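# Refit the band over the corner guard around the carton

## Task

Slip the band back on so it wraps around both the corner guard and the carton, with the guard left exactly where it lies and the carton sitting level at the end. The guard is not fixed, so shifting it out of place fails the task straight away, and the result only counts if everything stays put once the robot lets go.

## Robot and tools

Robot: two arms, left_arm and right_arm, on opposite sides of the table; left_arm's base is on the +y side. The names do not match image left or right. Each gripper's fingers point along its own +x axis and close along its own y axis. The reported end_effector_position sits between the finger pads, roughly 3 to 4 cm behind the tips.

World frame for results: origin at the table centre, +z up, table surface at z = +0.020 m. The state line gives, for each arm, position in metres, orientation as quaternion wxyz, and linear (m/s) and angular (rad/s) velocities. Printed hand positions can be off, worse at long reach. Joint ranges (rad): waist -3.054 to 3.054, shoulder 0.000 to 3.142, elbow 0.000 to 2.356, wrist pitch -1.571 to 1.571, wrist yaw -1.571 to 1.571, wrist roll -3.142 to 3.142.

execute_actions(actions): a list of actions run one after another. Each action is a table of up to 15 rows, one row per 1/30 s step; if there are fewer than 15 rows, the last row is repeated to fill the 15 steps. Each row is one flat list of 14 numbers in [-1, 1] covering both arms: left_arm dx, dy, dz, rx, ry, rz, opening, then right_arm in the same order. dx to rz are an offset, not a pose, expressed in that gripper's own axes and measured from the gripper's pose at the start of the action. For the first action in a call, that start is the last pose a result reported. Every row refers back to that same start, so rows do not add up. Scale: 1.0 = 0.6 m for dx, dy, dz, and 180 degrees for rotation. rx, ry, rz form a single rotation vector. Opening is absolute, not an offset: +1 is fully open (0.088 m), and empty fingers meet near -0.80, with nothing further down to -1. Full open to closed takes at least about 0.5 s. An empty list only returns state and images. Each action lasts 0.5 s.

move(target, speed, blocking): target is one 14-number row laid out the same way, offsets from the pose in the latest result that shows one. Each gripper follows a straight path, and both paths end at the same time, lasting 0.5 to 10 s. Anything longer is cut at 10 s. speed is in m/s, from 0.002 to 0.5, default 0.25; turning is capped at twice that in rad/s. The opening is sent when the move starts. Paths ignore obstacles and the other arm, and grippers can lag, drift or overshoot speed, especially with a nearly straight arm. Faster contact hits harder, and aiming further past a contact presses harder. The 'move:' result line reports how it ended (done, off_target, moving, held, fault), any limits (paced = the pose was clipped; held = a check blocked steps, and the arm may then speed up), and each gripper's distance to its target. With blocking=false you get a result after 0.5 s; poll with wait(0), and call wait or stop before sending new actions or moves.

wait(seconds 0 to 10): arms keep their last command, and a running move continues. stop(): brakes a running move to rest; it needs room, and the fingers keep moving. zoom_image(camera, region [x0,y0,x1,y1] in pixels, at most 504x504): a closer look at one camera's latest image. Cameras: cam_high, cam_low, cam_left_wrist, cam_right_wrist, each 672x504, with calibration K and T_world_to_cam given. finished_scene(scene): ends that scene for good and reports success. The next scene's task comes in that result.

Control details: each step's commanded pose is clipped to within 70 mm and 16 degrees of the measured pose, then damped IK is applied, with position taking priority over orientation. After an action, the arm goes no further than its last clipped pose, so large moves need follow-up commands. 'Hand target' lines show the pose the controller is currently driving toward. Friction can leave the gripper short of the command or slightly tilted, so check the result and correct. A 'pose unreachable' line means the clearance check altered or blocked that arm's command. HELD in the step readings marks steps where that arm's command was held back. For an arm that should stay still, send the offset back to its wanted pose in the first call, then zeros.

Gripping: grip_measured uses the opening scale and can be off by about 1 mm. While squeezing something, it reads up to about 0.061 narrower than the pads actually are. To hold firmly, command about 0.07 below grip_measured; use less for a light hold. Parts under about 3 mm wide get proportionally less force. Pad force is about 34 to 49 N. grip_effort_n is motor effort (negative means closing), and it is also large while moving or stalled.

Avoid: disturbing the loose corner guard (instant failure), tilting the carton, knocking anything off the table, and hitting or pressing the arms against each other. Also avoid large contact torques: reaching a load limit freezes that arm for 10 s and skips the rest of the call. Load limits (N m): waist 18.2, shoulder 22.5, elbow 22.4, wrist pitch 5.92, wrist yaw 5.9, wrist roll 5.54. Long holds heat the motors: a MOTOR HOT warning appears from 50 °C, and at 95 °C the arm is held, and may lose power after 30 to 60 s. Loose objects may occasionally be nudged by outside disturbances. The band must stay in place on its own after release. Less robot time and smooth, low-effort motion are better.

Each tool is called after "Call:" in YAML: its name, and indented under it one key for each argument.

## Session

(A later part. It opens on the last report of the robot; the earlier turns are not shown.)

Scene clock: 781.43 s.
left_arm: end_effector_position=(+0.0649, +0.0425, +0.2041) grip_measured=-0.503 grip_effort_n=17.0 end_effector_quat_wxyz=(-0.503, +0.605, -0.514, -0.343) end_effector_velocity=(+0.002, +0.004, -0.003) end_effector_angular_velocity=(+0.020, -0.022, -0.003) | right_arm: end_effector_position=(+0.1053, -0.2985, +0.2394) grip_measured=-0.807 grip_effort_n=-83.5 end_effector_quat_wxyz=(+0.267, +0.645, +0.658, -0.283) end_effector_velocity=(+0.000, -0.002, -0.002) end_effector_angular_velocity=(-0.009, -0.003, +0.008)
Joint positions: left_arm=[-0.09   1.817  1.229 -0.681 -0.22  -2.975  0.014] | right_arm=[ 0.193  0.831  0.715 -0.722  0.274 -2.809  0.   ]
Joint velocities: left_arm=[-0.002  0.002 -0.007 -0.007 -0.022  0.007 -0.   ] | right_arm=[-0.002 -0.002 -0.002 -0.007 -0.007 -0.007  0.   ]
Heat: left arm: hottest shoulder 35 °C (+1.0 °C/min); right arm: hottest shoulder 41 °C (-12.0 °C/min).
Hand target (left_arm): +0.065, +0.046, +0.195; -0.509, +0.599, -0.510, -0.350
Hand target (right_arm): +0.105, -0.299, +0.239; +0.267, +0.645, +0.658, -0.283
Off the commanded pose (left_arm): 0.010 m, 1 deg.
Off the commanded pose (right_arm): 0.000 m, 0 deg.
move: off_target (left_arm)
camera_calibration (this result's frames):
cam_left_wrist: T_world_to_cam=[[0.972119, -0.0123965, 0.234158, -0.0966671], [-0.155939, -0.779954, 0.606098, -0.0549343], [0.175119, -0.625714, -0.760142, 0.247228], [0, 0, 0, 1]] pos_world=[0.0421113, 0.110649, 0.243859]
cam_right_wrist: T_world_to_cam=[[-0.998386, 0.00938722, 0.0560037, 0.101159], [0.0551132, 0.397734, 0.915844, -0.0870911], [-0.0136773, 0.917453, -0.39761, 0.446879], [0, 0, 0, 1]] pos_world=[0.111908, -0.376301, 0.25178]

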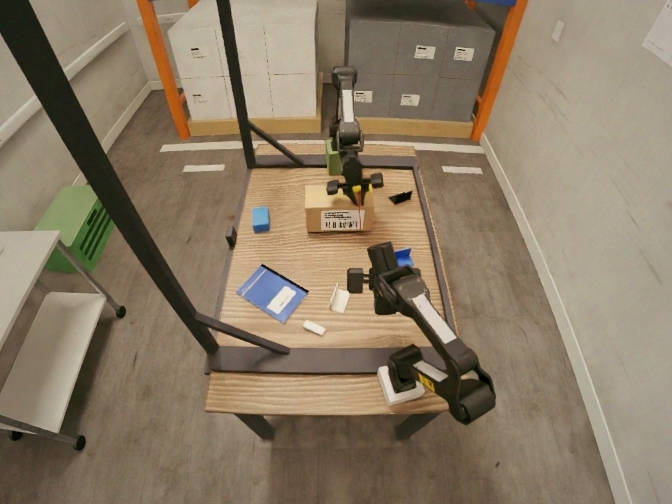

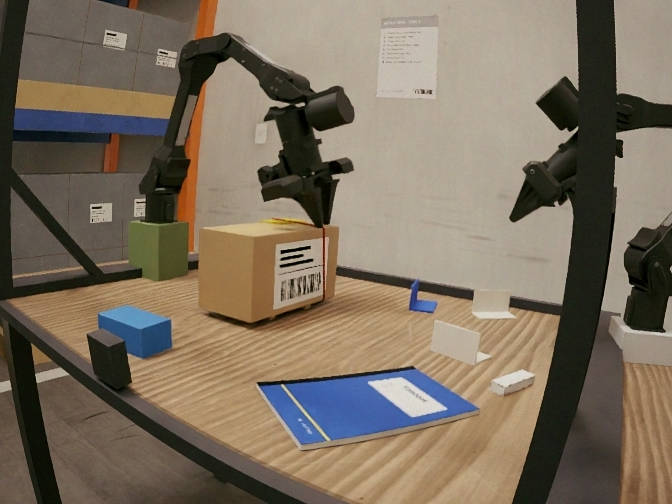

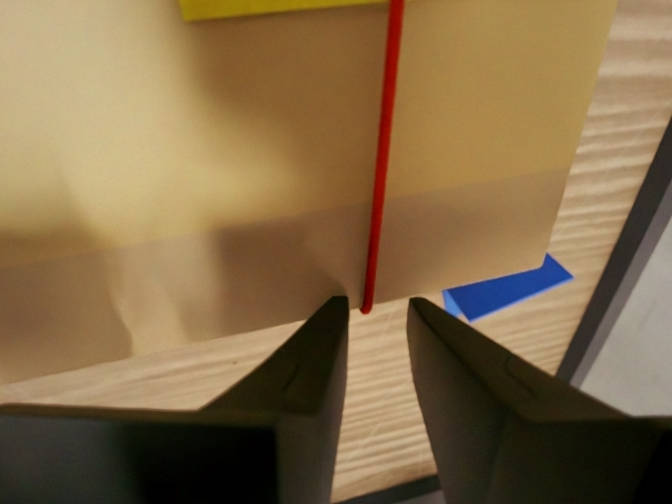

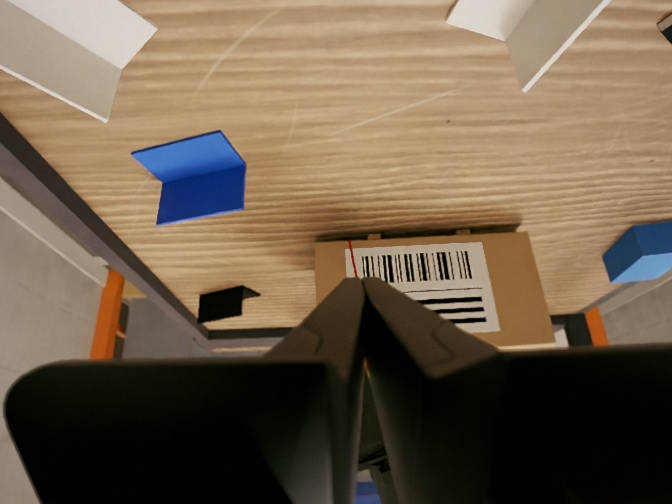

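Call:
move:
  target: [0.022,0.006,0.012,0,0,0,-0.5, 0,0,0,0,0,0,-0.86]
  speed: 0.03

Call:
zoom_image:
  camera: "cam_left_wrist"
  region: [260,180,480,345]

Call:
zoom_image:
  camera: "cam_low"
  region: [280,180,360,250]

Scene clock: 786.60 s.
left_arm: end_effector_position=(+0.0648, +0.0436, +0.2010) grip_measured=-0.503 grip_effort_n=17.0 end_effector_quat_wxyz=(-0.496, +0.610, -0.517, -0.337) end_effector_velocity=(-0.000, -0.001, +0.000) end_effector_angular_velocity=(-0.019, +0.008, +0.007) | right_arm: end_effector_position=(+0.1053, -0.2985, +0.2394) grip_measured=-0.807 grip_effort_n=-83.5 end_effector_quat_wxyz=(+0.267, +0.645, +0.658, -0.283) end_effector_velocity=(+0.000, -0.004, -0.004) end_effector_angular_velocity=(-0.022, -0.020, +0.023)
Joint positions: left_arm=[-0.09   1.803  1.192 -0.636 -0.22  -2.975  0.014] | right_arm=[ 0.193  0.831  0.715 -0.722  0.274 -2.809  0.   ]
Joint velocities: left_arm=[ 0.002 -0.007 -0.012  0.022  0.007 -0.007 -0.   ] | right_arm=[ 0.002 -0.002 -0.002 -0.022 -0.007 -0.022  0.   ]
Heat: left arm: hottest shoulder 35 °C (+1.0 °C/min); right arm: hottest shoulder 40 °C (-14.0 °C/min).
Hand target (left_arm): +0.065, +0.046, +0.189; -0.503, +0.605, -0.514, -0.343
Hand target (right_arm): +0.105, -0.299, +0.239; +0.267, +0.645, +0.658, -0.283
Off the commanded pose (left_arm): 0.012 m, 1 deg.
Off the commanded pose (right_arm): 0.000 m, 0 deg.
move: off_target (left_arm)
camera_calibration (this result's frames):
cam_left_wrist: T_world_to_cam=[[0.971788, -0.00720838, 0.235747, -0.0963917], [-0.156806, -0.766385, 0.62295, -0.0561922], [0.176182, -0.642341, -0.745894, 0.243332], [0, 0, 0, 1]] pos_world=[0.0419902, 0.112542, 0.239229]
cam_right_wrist: T_world_to_cam=[[-0.998386, 0.00938722, 0.0560037, 0.101159], [0.0551132, 0.397734, 0.915844, -0.0870911], [-0.0136773, 0.917453, -0.39761, 0.446879], [0, 0, 0, 1]] pos_world=[0.111908, -0.376301, 0.25178]

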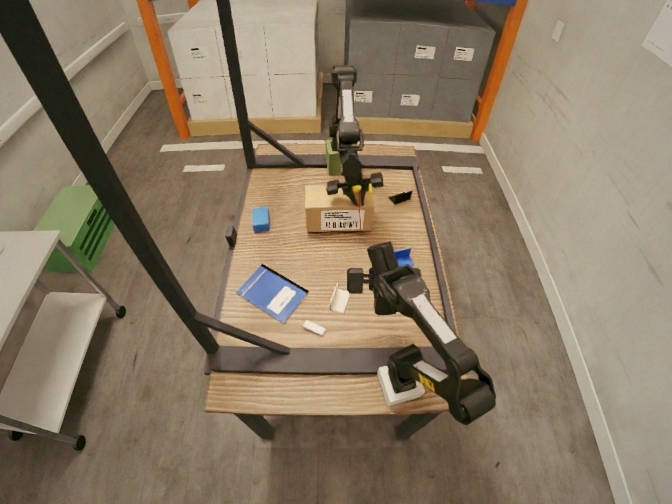

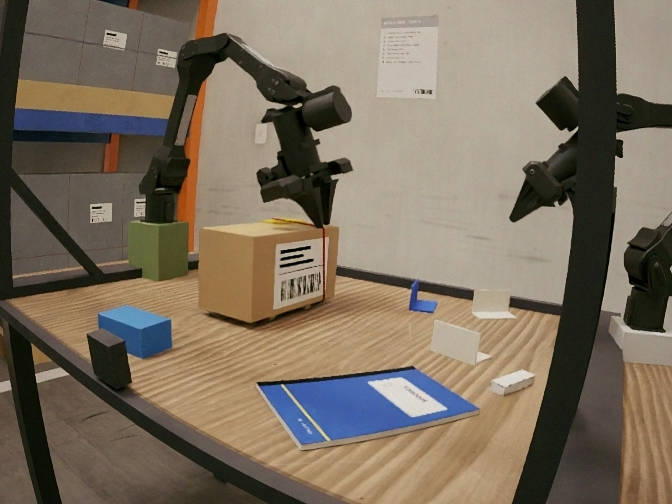

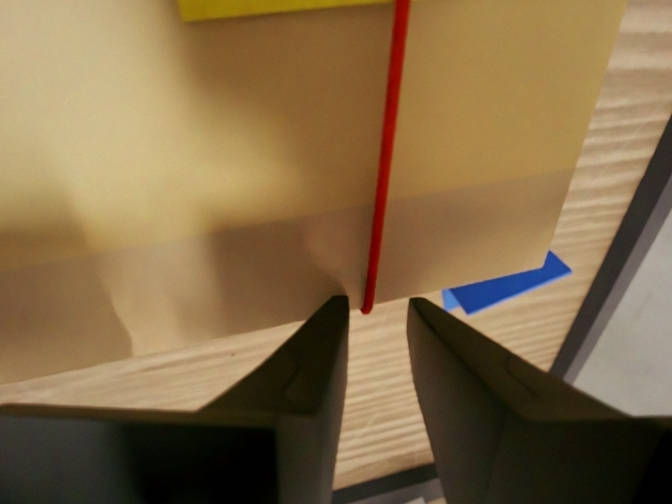

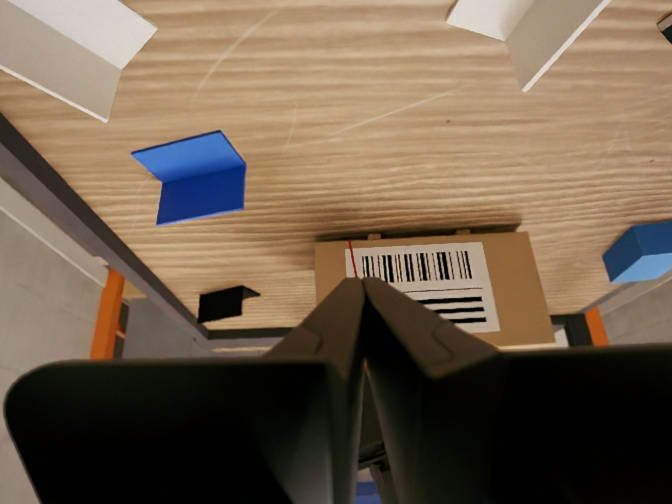

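Region (260, 180, 480, 345) of cam_left_wrist's 672x504 image, scaled by 2.291, with more detail than that image has; it fills the top 378 rows of this view, and the rest is white.

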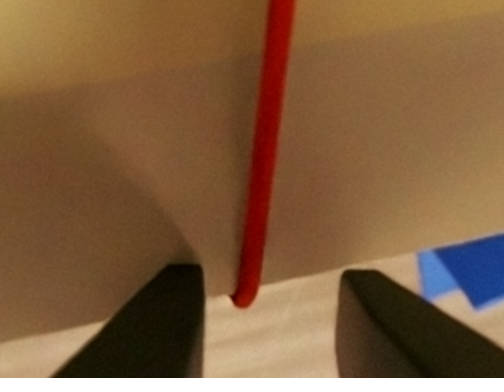

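Region (280, 180, 360, 250) of cam_low's 672x504 image, scaled by 6.300, with more detail than that image has; it fills the top 441 rows of this view, and the rest is white.

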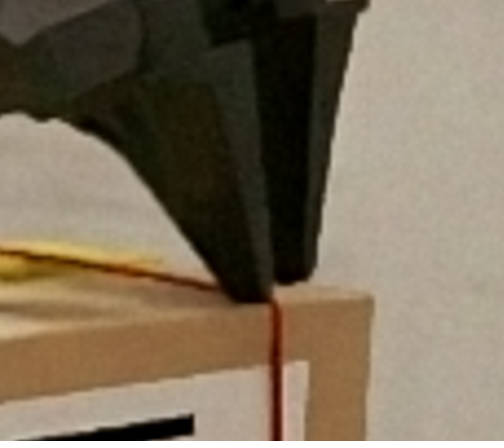

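Call:
move:
  target: [0.024,-0.024,0.013,0,0,0,-0.5, 0,0,0,0,0,0,-0.86]
  speed: 0.01

Call:
zoom_image:
  camera: "cam_left_wrist"
  region: [260,180,480,345]

Call:
zoom_image:
  camera: "cam_low"
  region: [280,180,360,250]

Scene clock: 794.20 s.
left_arm: end_effector_position=(+0.0770, +0.0375, +0.2014) grip_measured=-0.503 grip_effort_n=14.7 end_effector_quat_wxyz=(-0.483, +0.617, -0.529, -0.325) end_effector_velocity=(+0.004, +0.003, -0.000) end_effector_angular_velocity=(+0.006, -0.004, +0.017) | right_arm: end_effector_position=(+0.1053, -0.2985, +0.2394) grip_measured=-0.807 grip_effort_n=-83.5 end_effector_quat_wxyz=(+0.267, +0.645, +0.658, -0.283) end_effector_velocity=(+0.001, -0.004, -0.004) end_effector_angular_velocity=(-0.022, +0.001, -0.003)
Joint positions: left_arm=[-0.05   1.798  1.174 -0.571 -0.193 -2.929  0.014] | right_arm=[ 0.193  0.831  0.715 -0.722  0.274 -2.809  0.   ]
Joint velocities: left_arm=[ 0.007 -0.002 -0.002 -0.007 -0.007 -0.007 -0.   ] | right_arm=[-0.002 -0.002 -0.002 -0.022 -0.007  0.007  0.   ]
Heat: left arm: hottest shoulder 35 °C (+1.0 °C/min); right arm: hottest shoulder 39 °C (-17.1 °C/min).
Hand target (left_arm): +0.083, +0.047, +0.190; -0.496, +0.610, -0.517, -0.337
Hand target (right_arm): +0.105, -0.299, +0.239; +0.267, +0.645, +0.658, -0.283
Off the commanded pose (left_arm): 0.016 m, 3 deg.
Off the commanded pose (right_arm): 0.000 m, 0 deg.
move: off_target (left_arm)
camera_calibration (this result's frames):
cam_left_wrist: T_world_to_cam=[[0.97315, -0.00760624, 0.230045, -0.107288], [-0.160999, -0.73676, 0.656707, -0.0667098], [0.164493, -0.676111, -0.718203, 0.234181], [0, 0, 0, 1]] pos_world=[0.0551465, 0.108367, 0.236679]
cam_right_wrist: T_world_to_cam=[[-0.998386, 0.00938722, 0.0560037, 0.101159], [0.0551132, 0.397734, 0.915844, -0.0870911], [-0.0136773, 0.917453, -0.39761, 0.446879], [0, 0, 0, 1]] pos_world=[0.111908, -0.376301, 0.25178]

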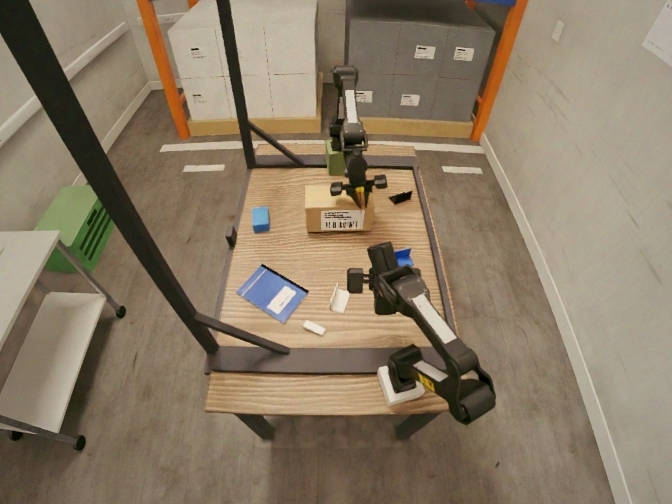

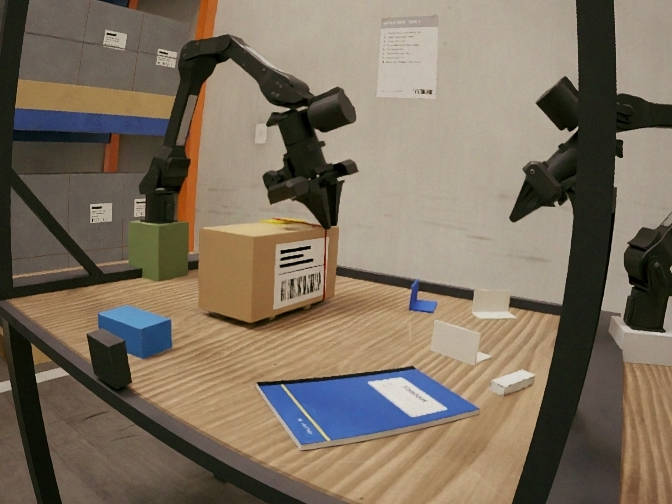

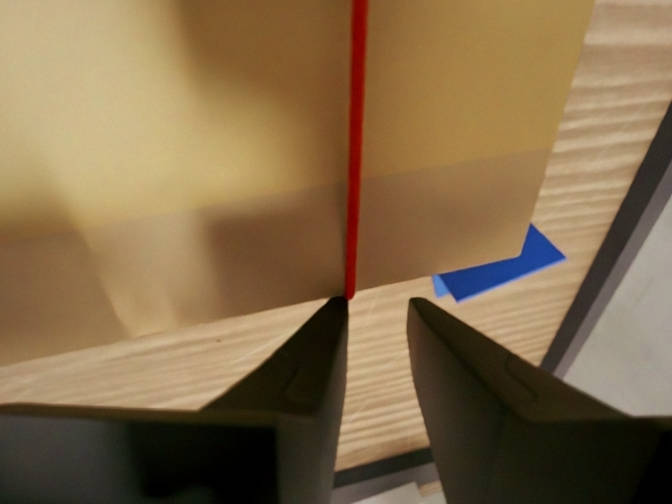

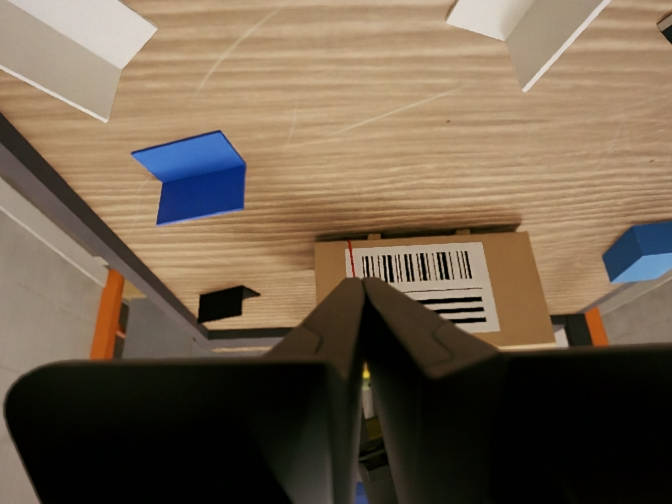

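Region (260, 180, 480, 345) of cam_left_wrist's 672x504 image, scaled by 2.291, with more detail than that image has; it fills the top 378 rows of this view, and the rest is white.

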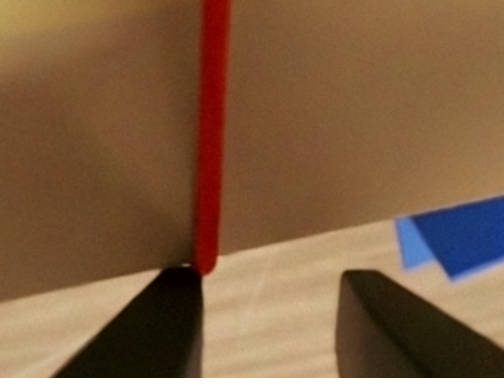

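Region (280, 180, 360, 250) of cam_low's 672x504 image, scaled by 6.300, with more detail than that image has; it fills the top 441 rows of this view, and the rest is white.

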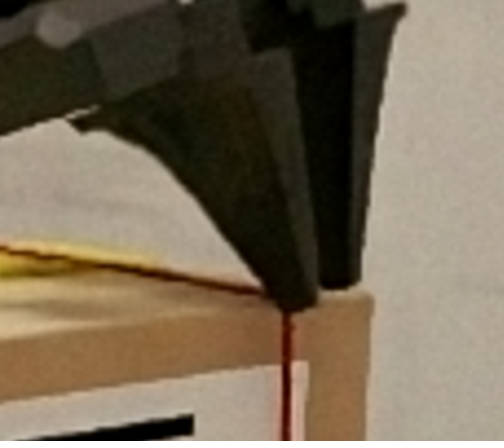

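Call:
move:
  target: [0.015,-0.016,0.012,0,0,0,-0.5, 0,0,0,0,0,0,-0.86]
  speed: 0.01

Call:
zoom_image:
  camera: "cam_left_wrist"
  region: [260,180,480,345]

Call:
zoom_image:
  camera: "cam_low"
  region: [280,180,360,250]

Scene clock: 801.70 s.
left_arm: end_effector_position=(+0.0888, +0.0359, +0.1996) grip_measured=-0.503 grip_effort_n=14.7 end_effector_quat_wxyz=(-0.477, +0.624, -0.531, -0.319) end_effector_velocity=(-0.001, +0.003, -0.002) end_effector_angular_velocity=(+0.013, +0.006, -0.007) | right_arm: end_effector_position=(+0.1053, -0.2985, +0.2394) grip_measured=-0.807 grip_effort_n=-83.5 end_effector_quat_wxyz=(+0.267, +0.645, +0.658, -0.283) end_effector_velocity=(+0.001, -0.002, -0.000) end_effector_angular_velocity=(+0.001, -0.021, +0.013)
Joint positions: left_arm=[-0.017  1.798  1.158 -0.528 -0.182 -2.901  0.014] | right_arm=[ 0.193  0.831  0.715 -0.722  0.274 -2.809  0.   ]
Joint velocities: left_arm=[ 0.002 -0.002 -0.007 -0.007  0.007  0.007 -0.   ] | right_arm=[ 0.002 -0.007 -0.002 -0.007  0.007 -0.022  0.   ]
Heat: left arm: hottest shoulder 36 °C (+2.0 °C/min); right arm: hottest shoulder 37 °C (-17.3 °C/min).
Hand target (left_arm): +0.089, +0.041, +0.193; -0.483, +0.617, -0.529, -0.325
Hand target (right_arm): +0.105, -0.299, +0.239; +0.267, +0.645, +0.658, -0.283
Off the commanded pose (left_arm): 0.008 m, 1 deg.
Off the commanded pose (right_arm): 0.000 m, 0 deg.
move: done
camera_calibration (this result's frames):
cam_left_wrist: T_world_to_cam=[[0.972532, 0.000518296, 0.232768, -0.119178], [-0.160456, -0.722945, 0.672015, -0.0684104], [0.168627, -0.690905, -0.703004, 0.226966], [0, 0, 0, 1]] pos_world=[0.066655, 0.107416, 0.233271]
cam_right_wrist: T_world_to_cam=[[-0.998386, 0.00938722, 0.0560037, 0.101159], [0.0551132, 0.397734, 0.915844, -0.0870911], [-0.0136773, 0.917453, -0.39761, 0.446879], [0, 0, 0, 1]] pos_world=[0.111908, -0.376301, 0.25178]

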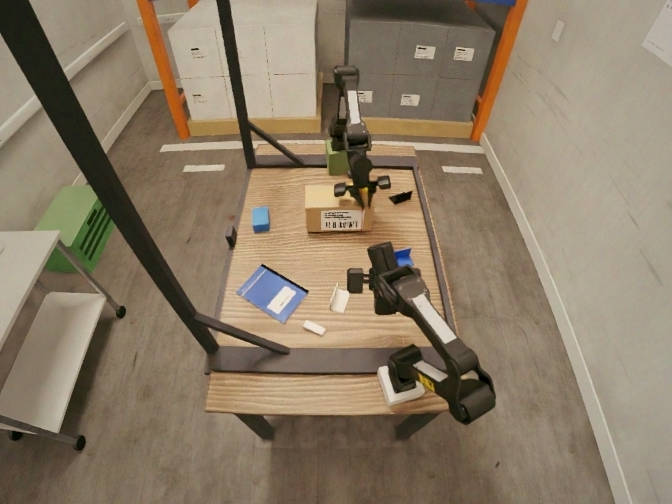

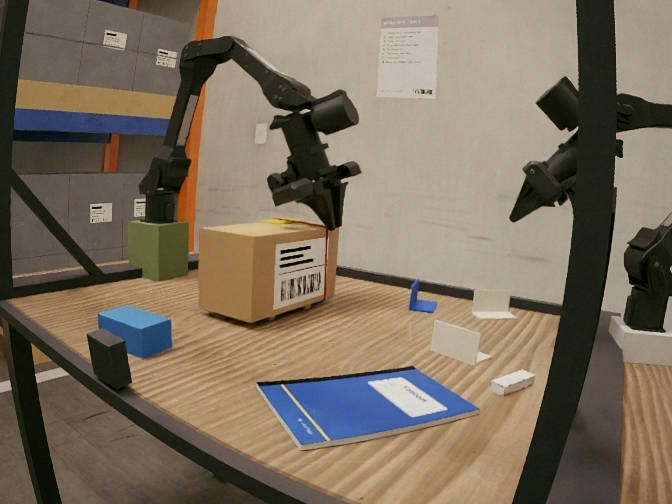

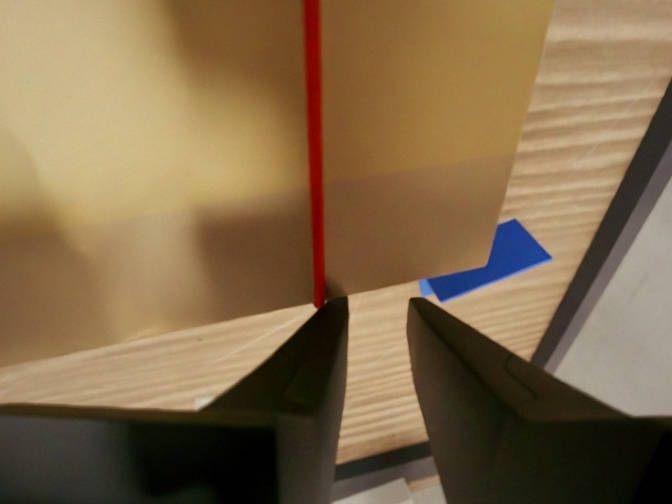

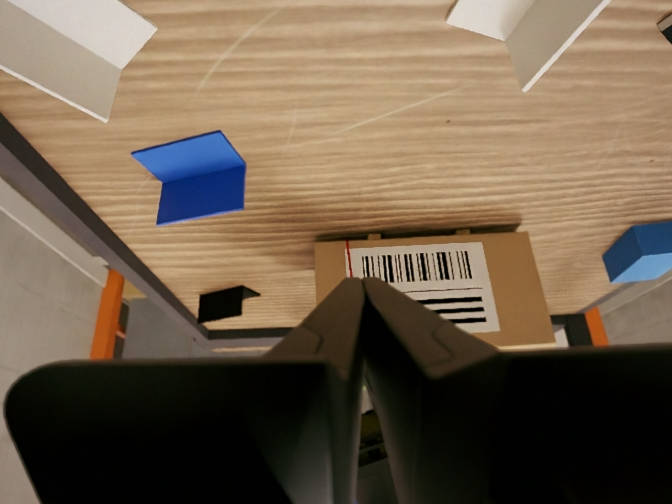

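Region (260, 180, 480, 345) of cam_left_wrist's 672x504 image, scaled by 2.291, with more detail than that image has; it fills the top 378 rows of this view, and the rest is white.

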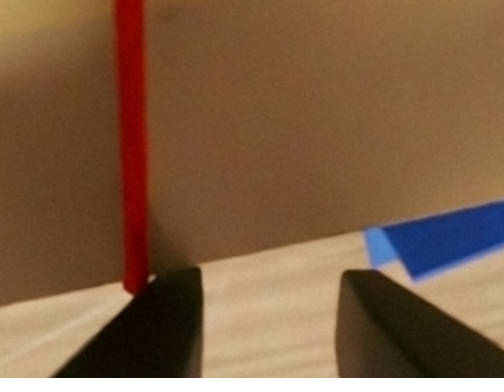

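Region (280, 180, 360, 250) of cam_low's 672x504 image, scaled by 6.300, with more detail than that image has; it fills the top 441 rows of this view, and the rest is white.

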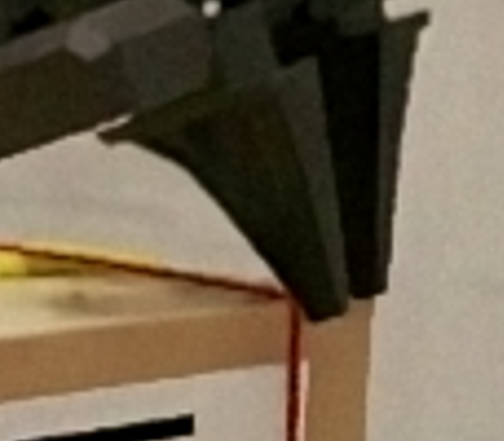

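Call:
move:
  target: [-0.04,0.008,-0.02,0,0,0,-0.5, 0,0,0,0,0,0,-0.86]
  speed: 0.02

Call:
zoom_image:
  camera: "cam_low"
  region: [190,190,350,330]

Scene clock: 807.03 s.
left_arm: end_effector_position=(+0.0776, +0.0354, +0.2161) grip_measured=-0.503 grip_effort_n=14.7 end_effector_quat_wxyz=(-0.483, +0.617, -0.530, -0.325) end_effector_velocity=(-0.002, +0.000, +0.003) end_effector_angular_velocity=(-0.007, +0.000, +0.015) | right_arm: end_effector_position=(+0.1053, -0.2985, +0.2394) grip_measured=-0.807 grip_effort_n=-83.5 end_effector_quat_wxyz=(+0.267, +0.645, +0.658, -0.283) end_effector_velocity=(+0.000, -0.001, -0.003) end_effector_angular_velocity=(-0.013, -0.005, +0.008)
Joint positions: left_arm=[-0.048  1.785  1.221 -0.629 -0.191 -2.927  0.014] | right_arm=[ 0.193  0.831  0.715 -0.722  0.274 -2.809  0.   ]
Joint velocities: left_arm=[-0.007 -0.007  0.002 -0.007 -0.007 -0.022 -0.   ] | right_arm=[-0.002  0.002 -0.002 -0.007 -0.007 -0.007  0.   ]
Heat: left arm: hottest shoulder 36 °C (+2.0 °C/min); right arm: hottest shoulder 37 °C (-15.2 °C/min).
Hand target (left_arm): +0.077, +0.033, +0.224; -0.477, +0.624, -0.531, -0.320
Hand target (right_arm): +0.105, -0.299, +0.239; +0.267, +0.645, +0.658, -0.283
Off the commanded pose (left_arm): 0.008 m, 1 deg.
Off the commanded pose (right_arm): 0.000 m, 0 deg.
move: done
camera_calibration (this result's frames):
cam_left_wrist: T_world_to_cam=[[0.973464, -0.0081386, 0.228696, -0.111016], [-0.160583, -0.736292, 0.657333, -0.0779808], [0.163038, -0.676615, -0.718061, 0.243316], [0, 0, 0, 1]] pos_world=[0.0558783, 0.106311, 0.251364]
cam_right_wrist: T_world_to_cam=[[-0.998386, 0.00938722, 0.0560037, 0.101159], [0.0551132, 0.397734, 0.915844, -0.0870911], [-0.0136773, 0.917453, -0.39761, 0.446879], [0, 0, 0, 1]] pos_world=[0.111908, -0.376301, 0.25178]

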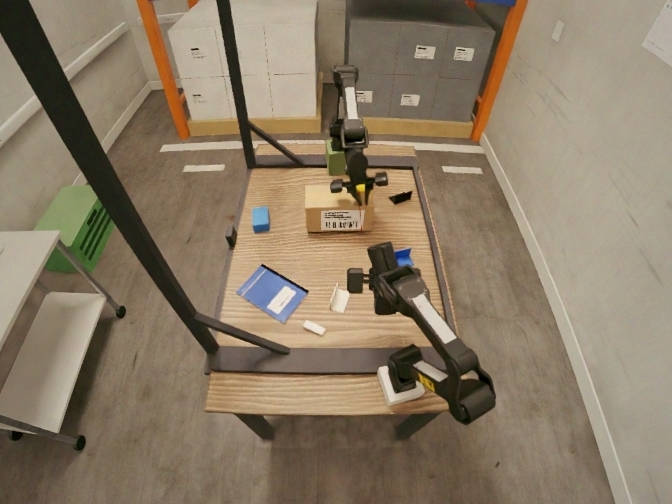

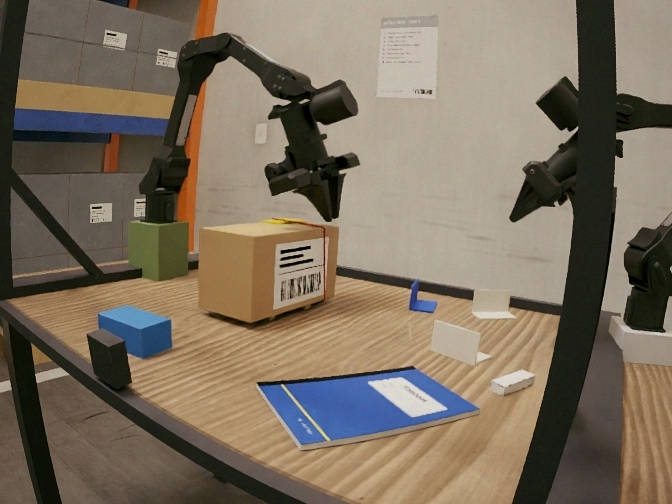

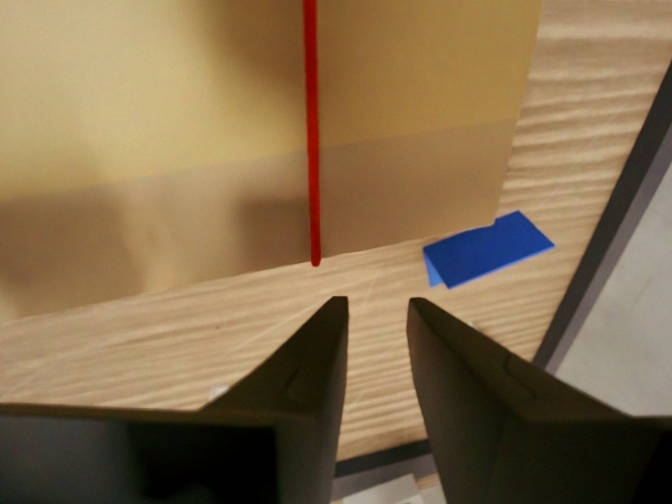

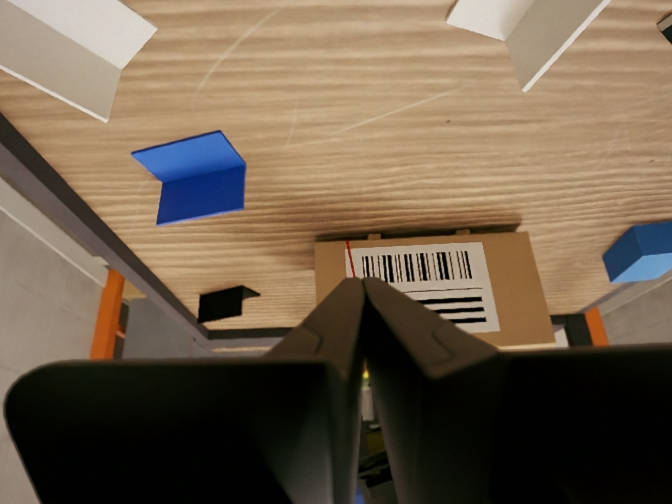

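Region (190, 190, 350, 330) of cam_low's 672x504 image, scaled by 3.150, with more detail than that image has; it fills the top 441 rows of this view, and the rest is white.

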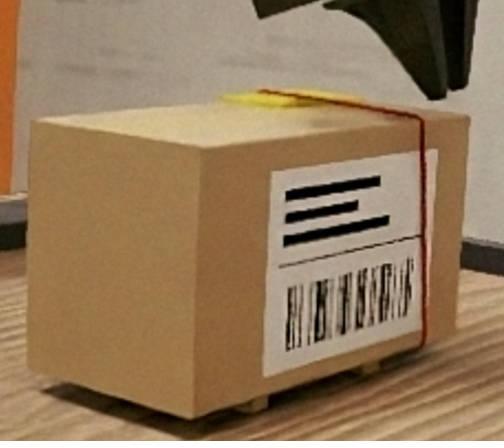

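Call:
zoom_image:
  camera: "cam_low"
  region: [280,200,360,310]

Call:
zoom_image:
  camera: "cam_right_wrist"
  region: [300,220,420,300]

Region (280, 200, 360, 310) of cam_low's 672x504 image, scaled by 4.582, with more detail than that image has; it fills the left 367 columns of this view, and the rest is white.

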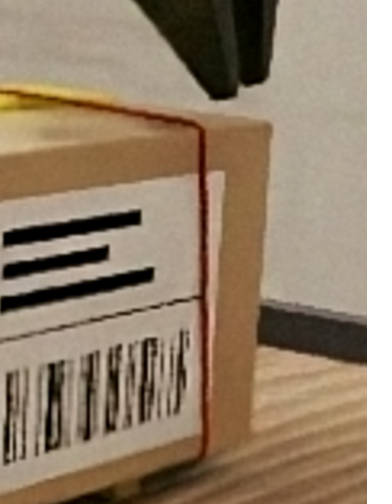

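Region (300, 220, 420, 300) of cam_right_wrist's 672x504 image, scaled by 4.200, with more detail than that image has.

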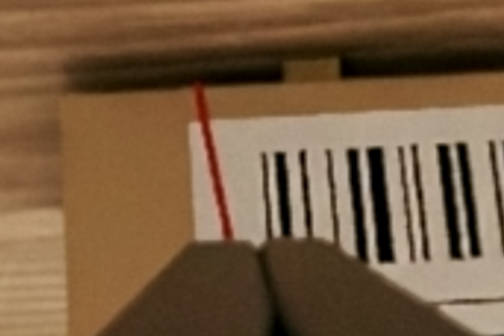

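Call:
move:
  target: [-0.006,0.024,0.02,0,-0.03,0,-0.5, 0,0,0,0,0,0,-0.86]
  speed: 0.05

Scene clock: 823.80 s.
left_arm: end_effector_position=(+0.0644, +0.0497, +0.2152) grip_measured=-0.503 grip_effort_n=14.7 end_effector_quat_wxyz=(-0.504, +0.602, -0.510, -0.352) end_effector_velocity=(-0.002, +0.005, -0.003) end_effector_angular_velocity=(+0.021, +0.014, +0.016) | right_arm: end_effector_position=(+0.1053, -0.2985, +0.2394) grip_measured=-0.807 grip_effort_n=-83.5 end_effector_quat_wxyz=(+0.267, +0.645, +0.658, -0.283) end_effector_velocity=(-0.002, +0.000, -0.000) end_effector_angular_velocity=(-0.000, +0.013, +0.013)
Joint positions: left_arm=[-0.089  1.789  1.245 -0.743 -0.217 -2.984  0.014] | right_arm=[ 0.193  0.831  0.715 -0.722  0.274 -2.809  0.   ]
Joint velocities: left_arm=[-0.002  0.002 -0.002 -0.022  0.007 -0.022  0.   ] | right_arm=[-0.007 -0.002 -0.002  0.007 -0.022 -0.007  0.   ]
Heat: left arm: hottest shoulder 39 °C (+5.0 °C/min); right arm: hottest shoulder 35 °C (-12.0 °C/min).
Hand target (left_arm): +0.064, +0.048, +0.212; -0.507, +0.601, -0.507, -0.354
Hand target (right_arm): +0.105, -0.299, +0.239; +0.267, +0.645, +0.658, -0.283
Off the commanded pose (left_arm): 0.004 m, 1 deg.
Off the commanded pose (right_arm): 0.000 m, 0 deg.
move: done
camera_calibration (this result's frames):
cam_left_wrist: T_world_to_cam=[[0.973707, -0.00732187, 0.227688, -0.0976732], [-0.145113, -0.790397, 0.59516, -0.053945], [0.175606, -0.612552, -0.770677, 0.26181], [0, 0, 0, 1]] pos_world=[0.0413014, 0.117019, 0.256116]
cam_right_wrist: T_world_to_cam=[[-0.998386, 0.00938722, 0.0560037, 0.101159], [0.0551132, 0.397734, 0.915844, -0.0870911], [-0.0136773, 0.917453, -0.39761, 0.446879], [0, 0, 0, 1]] pos_world=[0.111908, -0.376301, 0.25178]

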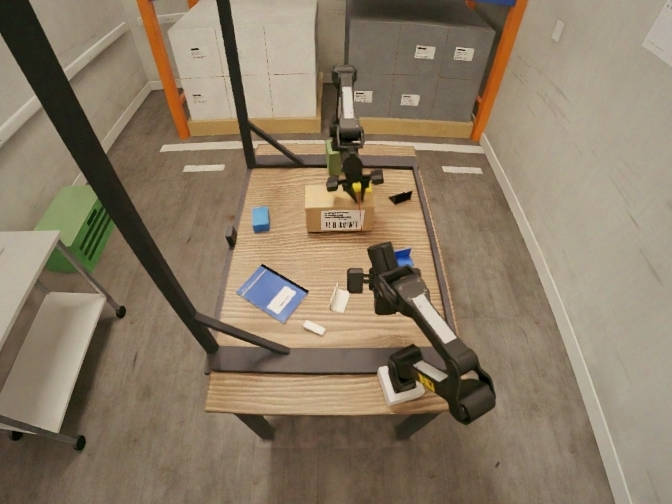

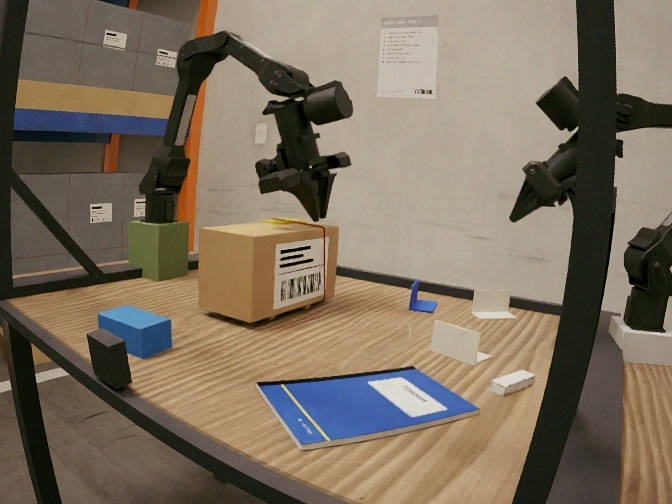

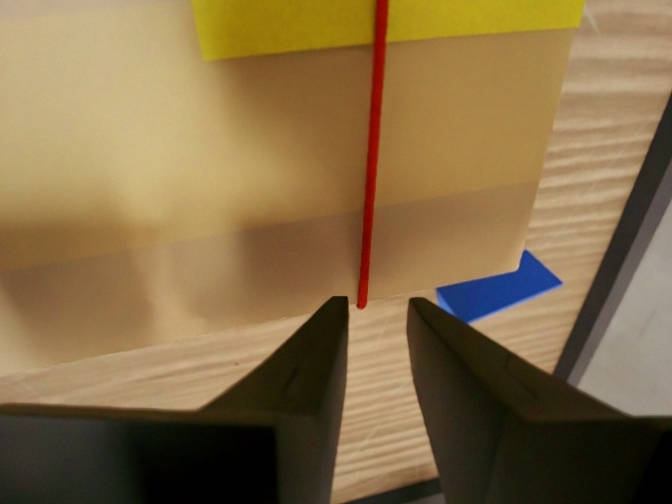

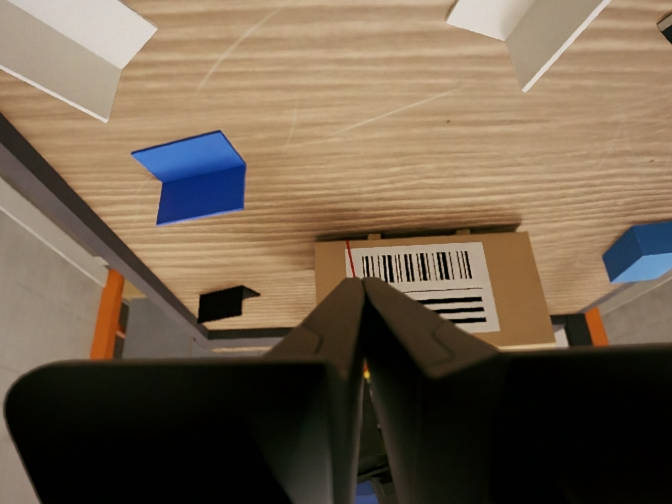

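Call:
move:
  target: [0.05,0.012,0.016,0,0,0,-0.5, 0,0,0,0,0,0,-0.86]
  speed: 0.03

Call:
zoom_image:
  camera: "cam_low"
  region: [280,180,360,250]

Scene clock: 829.40 s.
left_arm: end_effector_position=(+0.0645, +0.0483, +0.1996) grip_measured=-0.503 grip_effort_n=14.7 end_effector_quat_wxyz=(-0.494, +0.611, -0.515, -0.342) end_effector_velocity=(+0.002, +0.001, -0.000) end_effector_angular_velocity=(-0.006, -0.015, +0.025) | right_arm: end_effector_position=(+0.1053, -0.2985, +0.2394) grip_measured=-0.807 grip_effort_n=-83.5 end_effector_quat_wxyz=(+0.267, +0.645, +0.658, -0.283) end_effector_velocity=(-0.002, -0.000, -0.002) end_effector_angular_velocity=(+0.000, +0.001, +0.013)
Joint positions: left_arm=[-0.089  1.792  1.174 -0.635 -0.217 -2.984  0.014] | right_arm=[ 0.193  0.831  0.715 -0.722  0.274 -2.809  0.   ]
Joint velocities: left_arm=[-0.002 -0.002 -0.007  0.007 -0.022 -0.022 -0.   ] | right_arm=[ 0.002 -0.002 -0.007  0.007 -0.007 -0.007  0.   ]
Heat: left arm: hottest shoulder 39 °C (+5.0 °C/min); right arm: hottest shoulder 35 °C (-10.0 °C/min).
Hand target (left_arm): +0.065, +0.052, +0.183; -0.504, +0.602, -0.510, -0.352
Hand target (right_arm): +0.105, -0.299, +0.239; +0.267, +0.645, +0.658, -0.283
Off the commanded pose (left_arm): 0.017 m, 2 deg.
Off the commanded pose (right_arm): 0.000 m, 0 deg.
move: off_target (left_arm)
camera_calibration (this result's frames):
cam_left_wrist: T_world_to_cam=[[0.973233, 0.000708617, 0.229819, -0.0949985], [-0.146098, -0.770021, 0.621066, -0.0518536], [0.177406, -0.638018, -0.749307, 0.245718], [0, 0, 0, 1]] pos_world=[0.0412881, 0.116912, 0.238155]
cam_right_wrist: T_world_to_cam=[[-0.998386, 0.00938722, 0.0560037, 0.101159], [0.0551132, 0.397734, 0.915844, -0.0870911], [-0.0136773, 0.917453, -0.39761, 0.446879], [0, 0, 0, 1]] pos_world=[0.111908, -0.376301, 0.25178]

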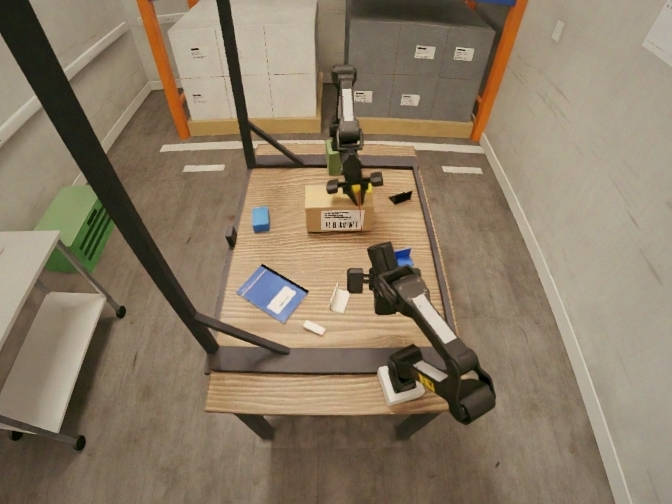

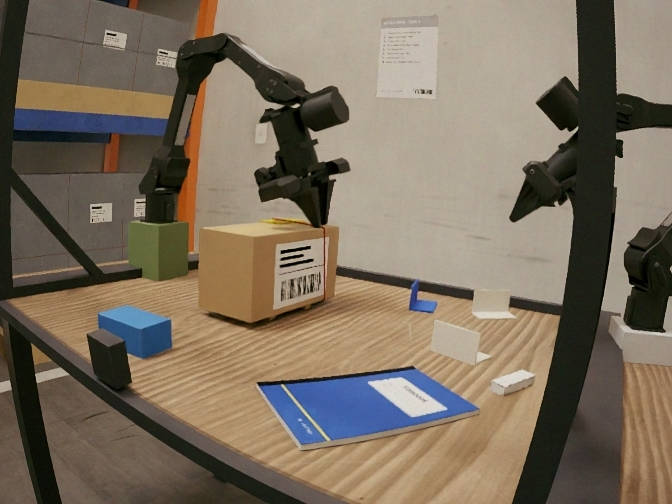

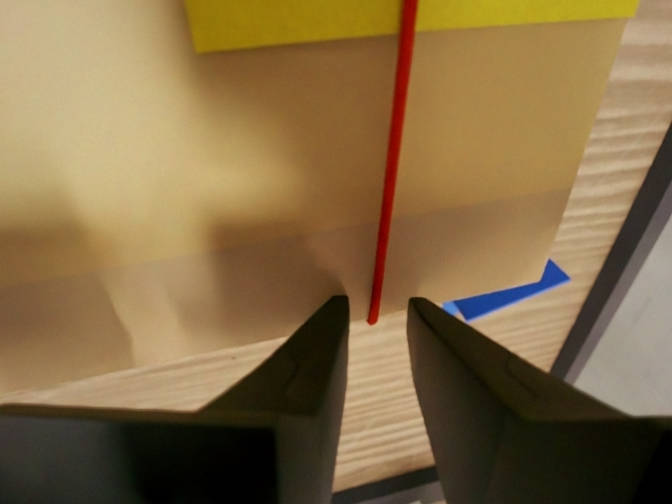

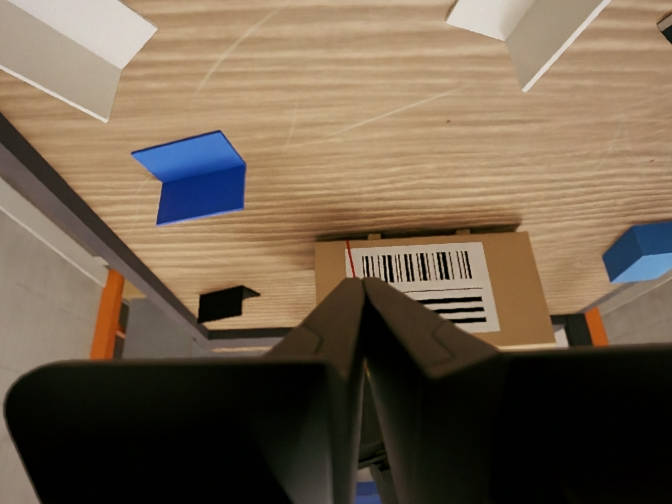

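Region (280, 180, 360, 250) of cam_low's 672x504 image, scaled by 6.300, with more detail than that image has; it fills the top 441 rows of this view, and the rest is white.

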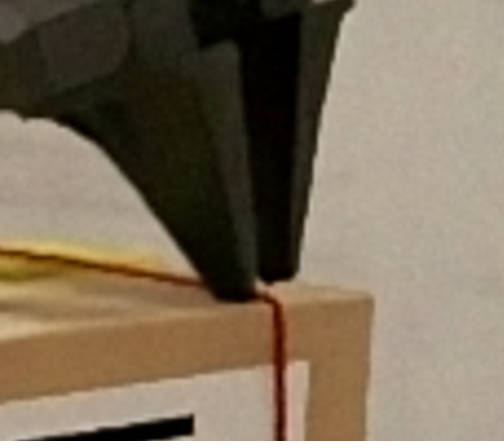

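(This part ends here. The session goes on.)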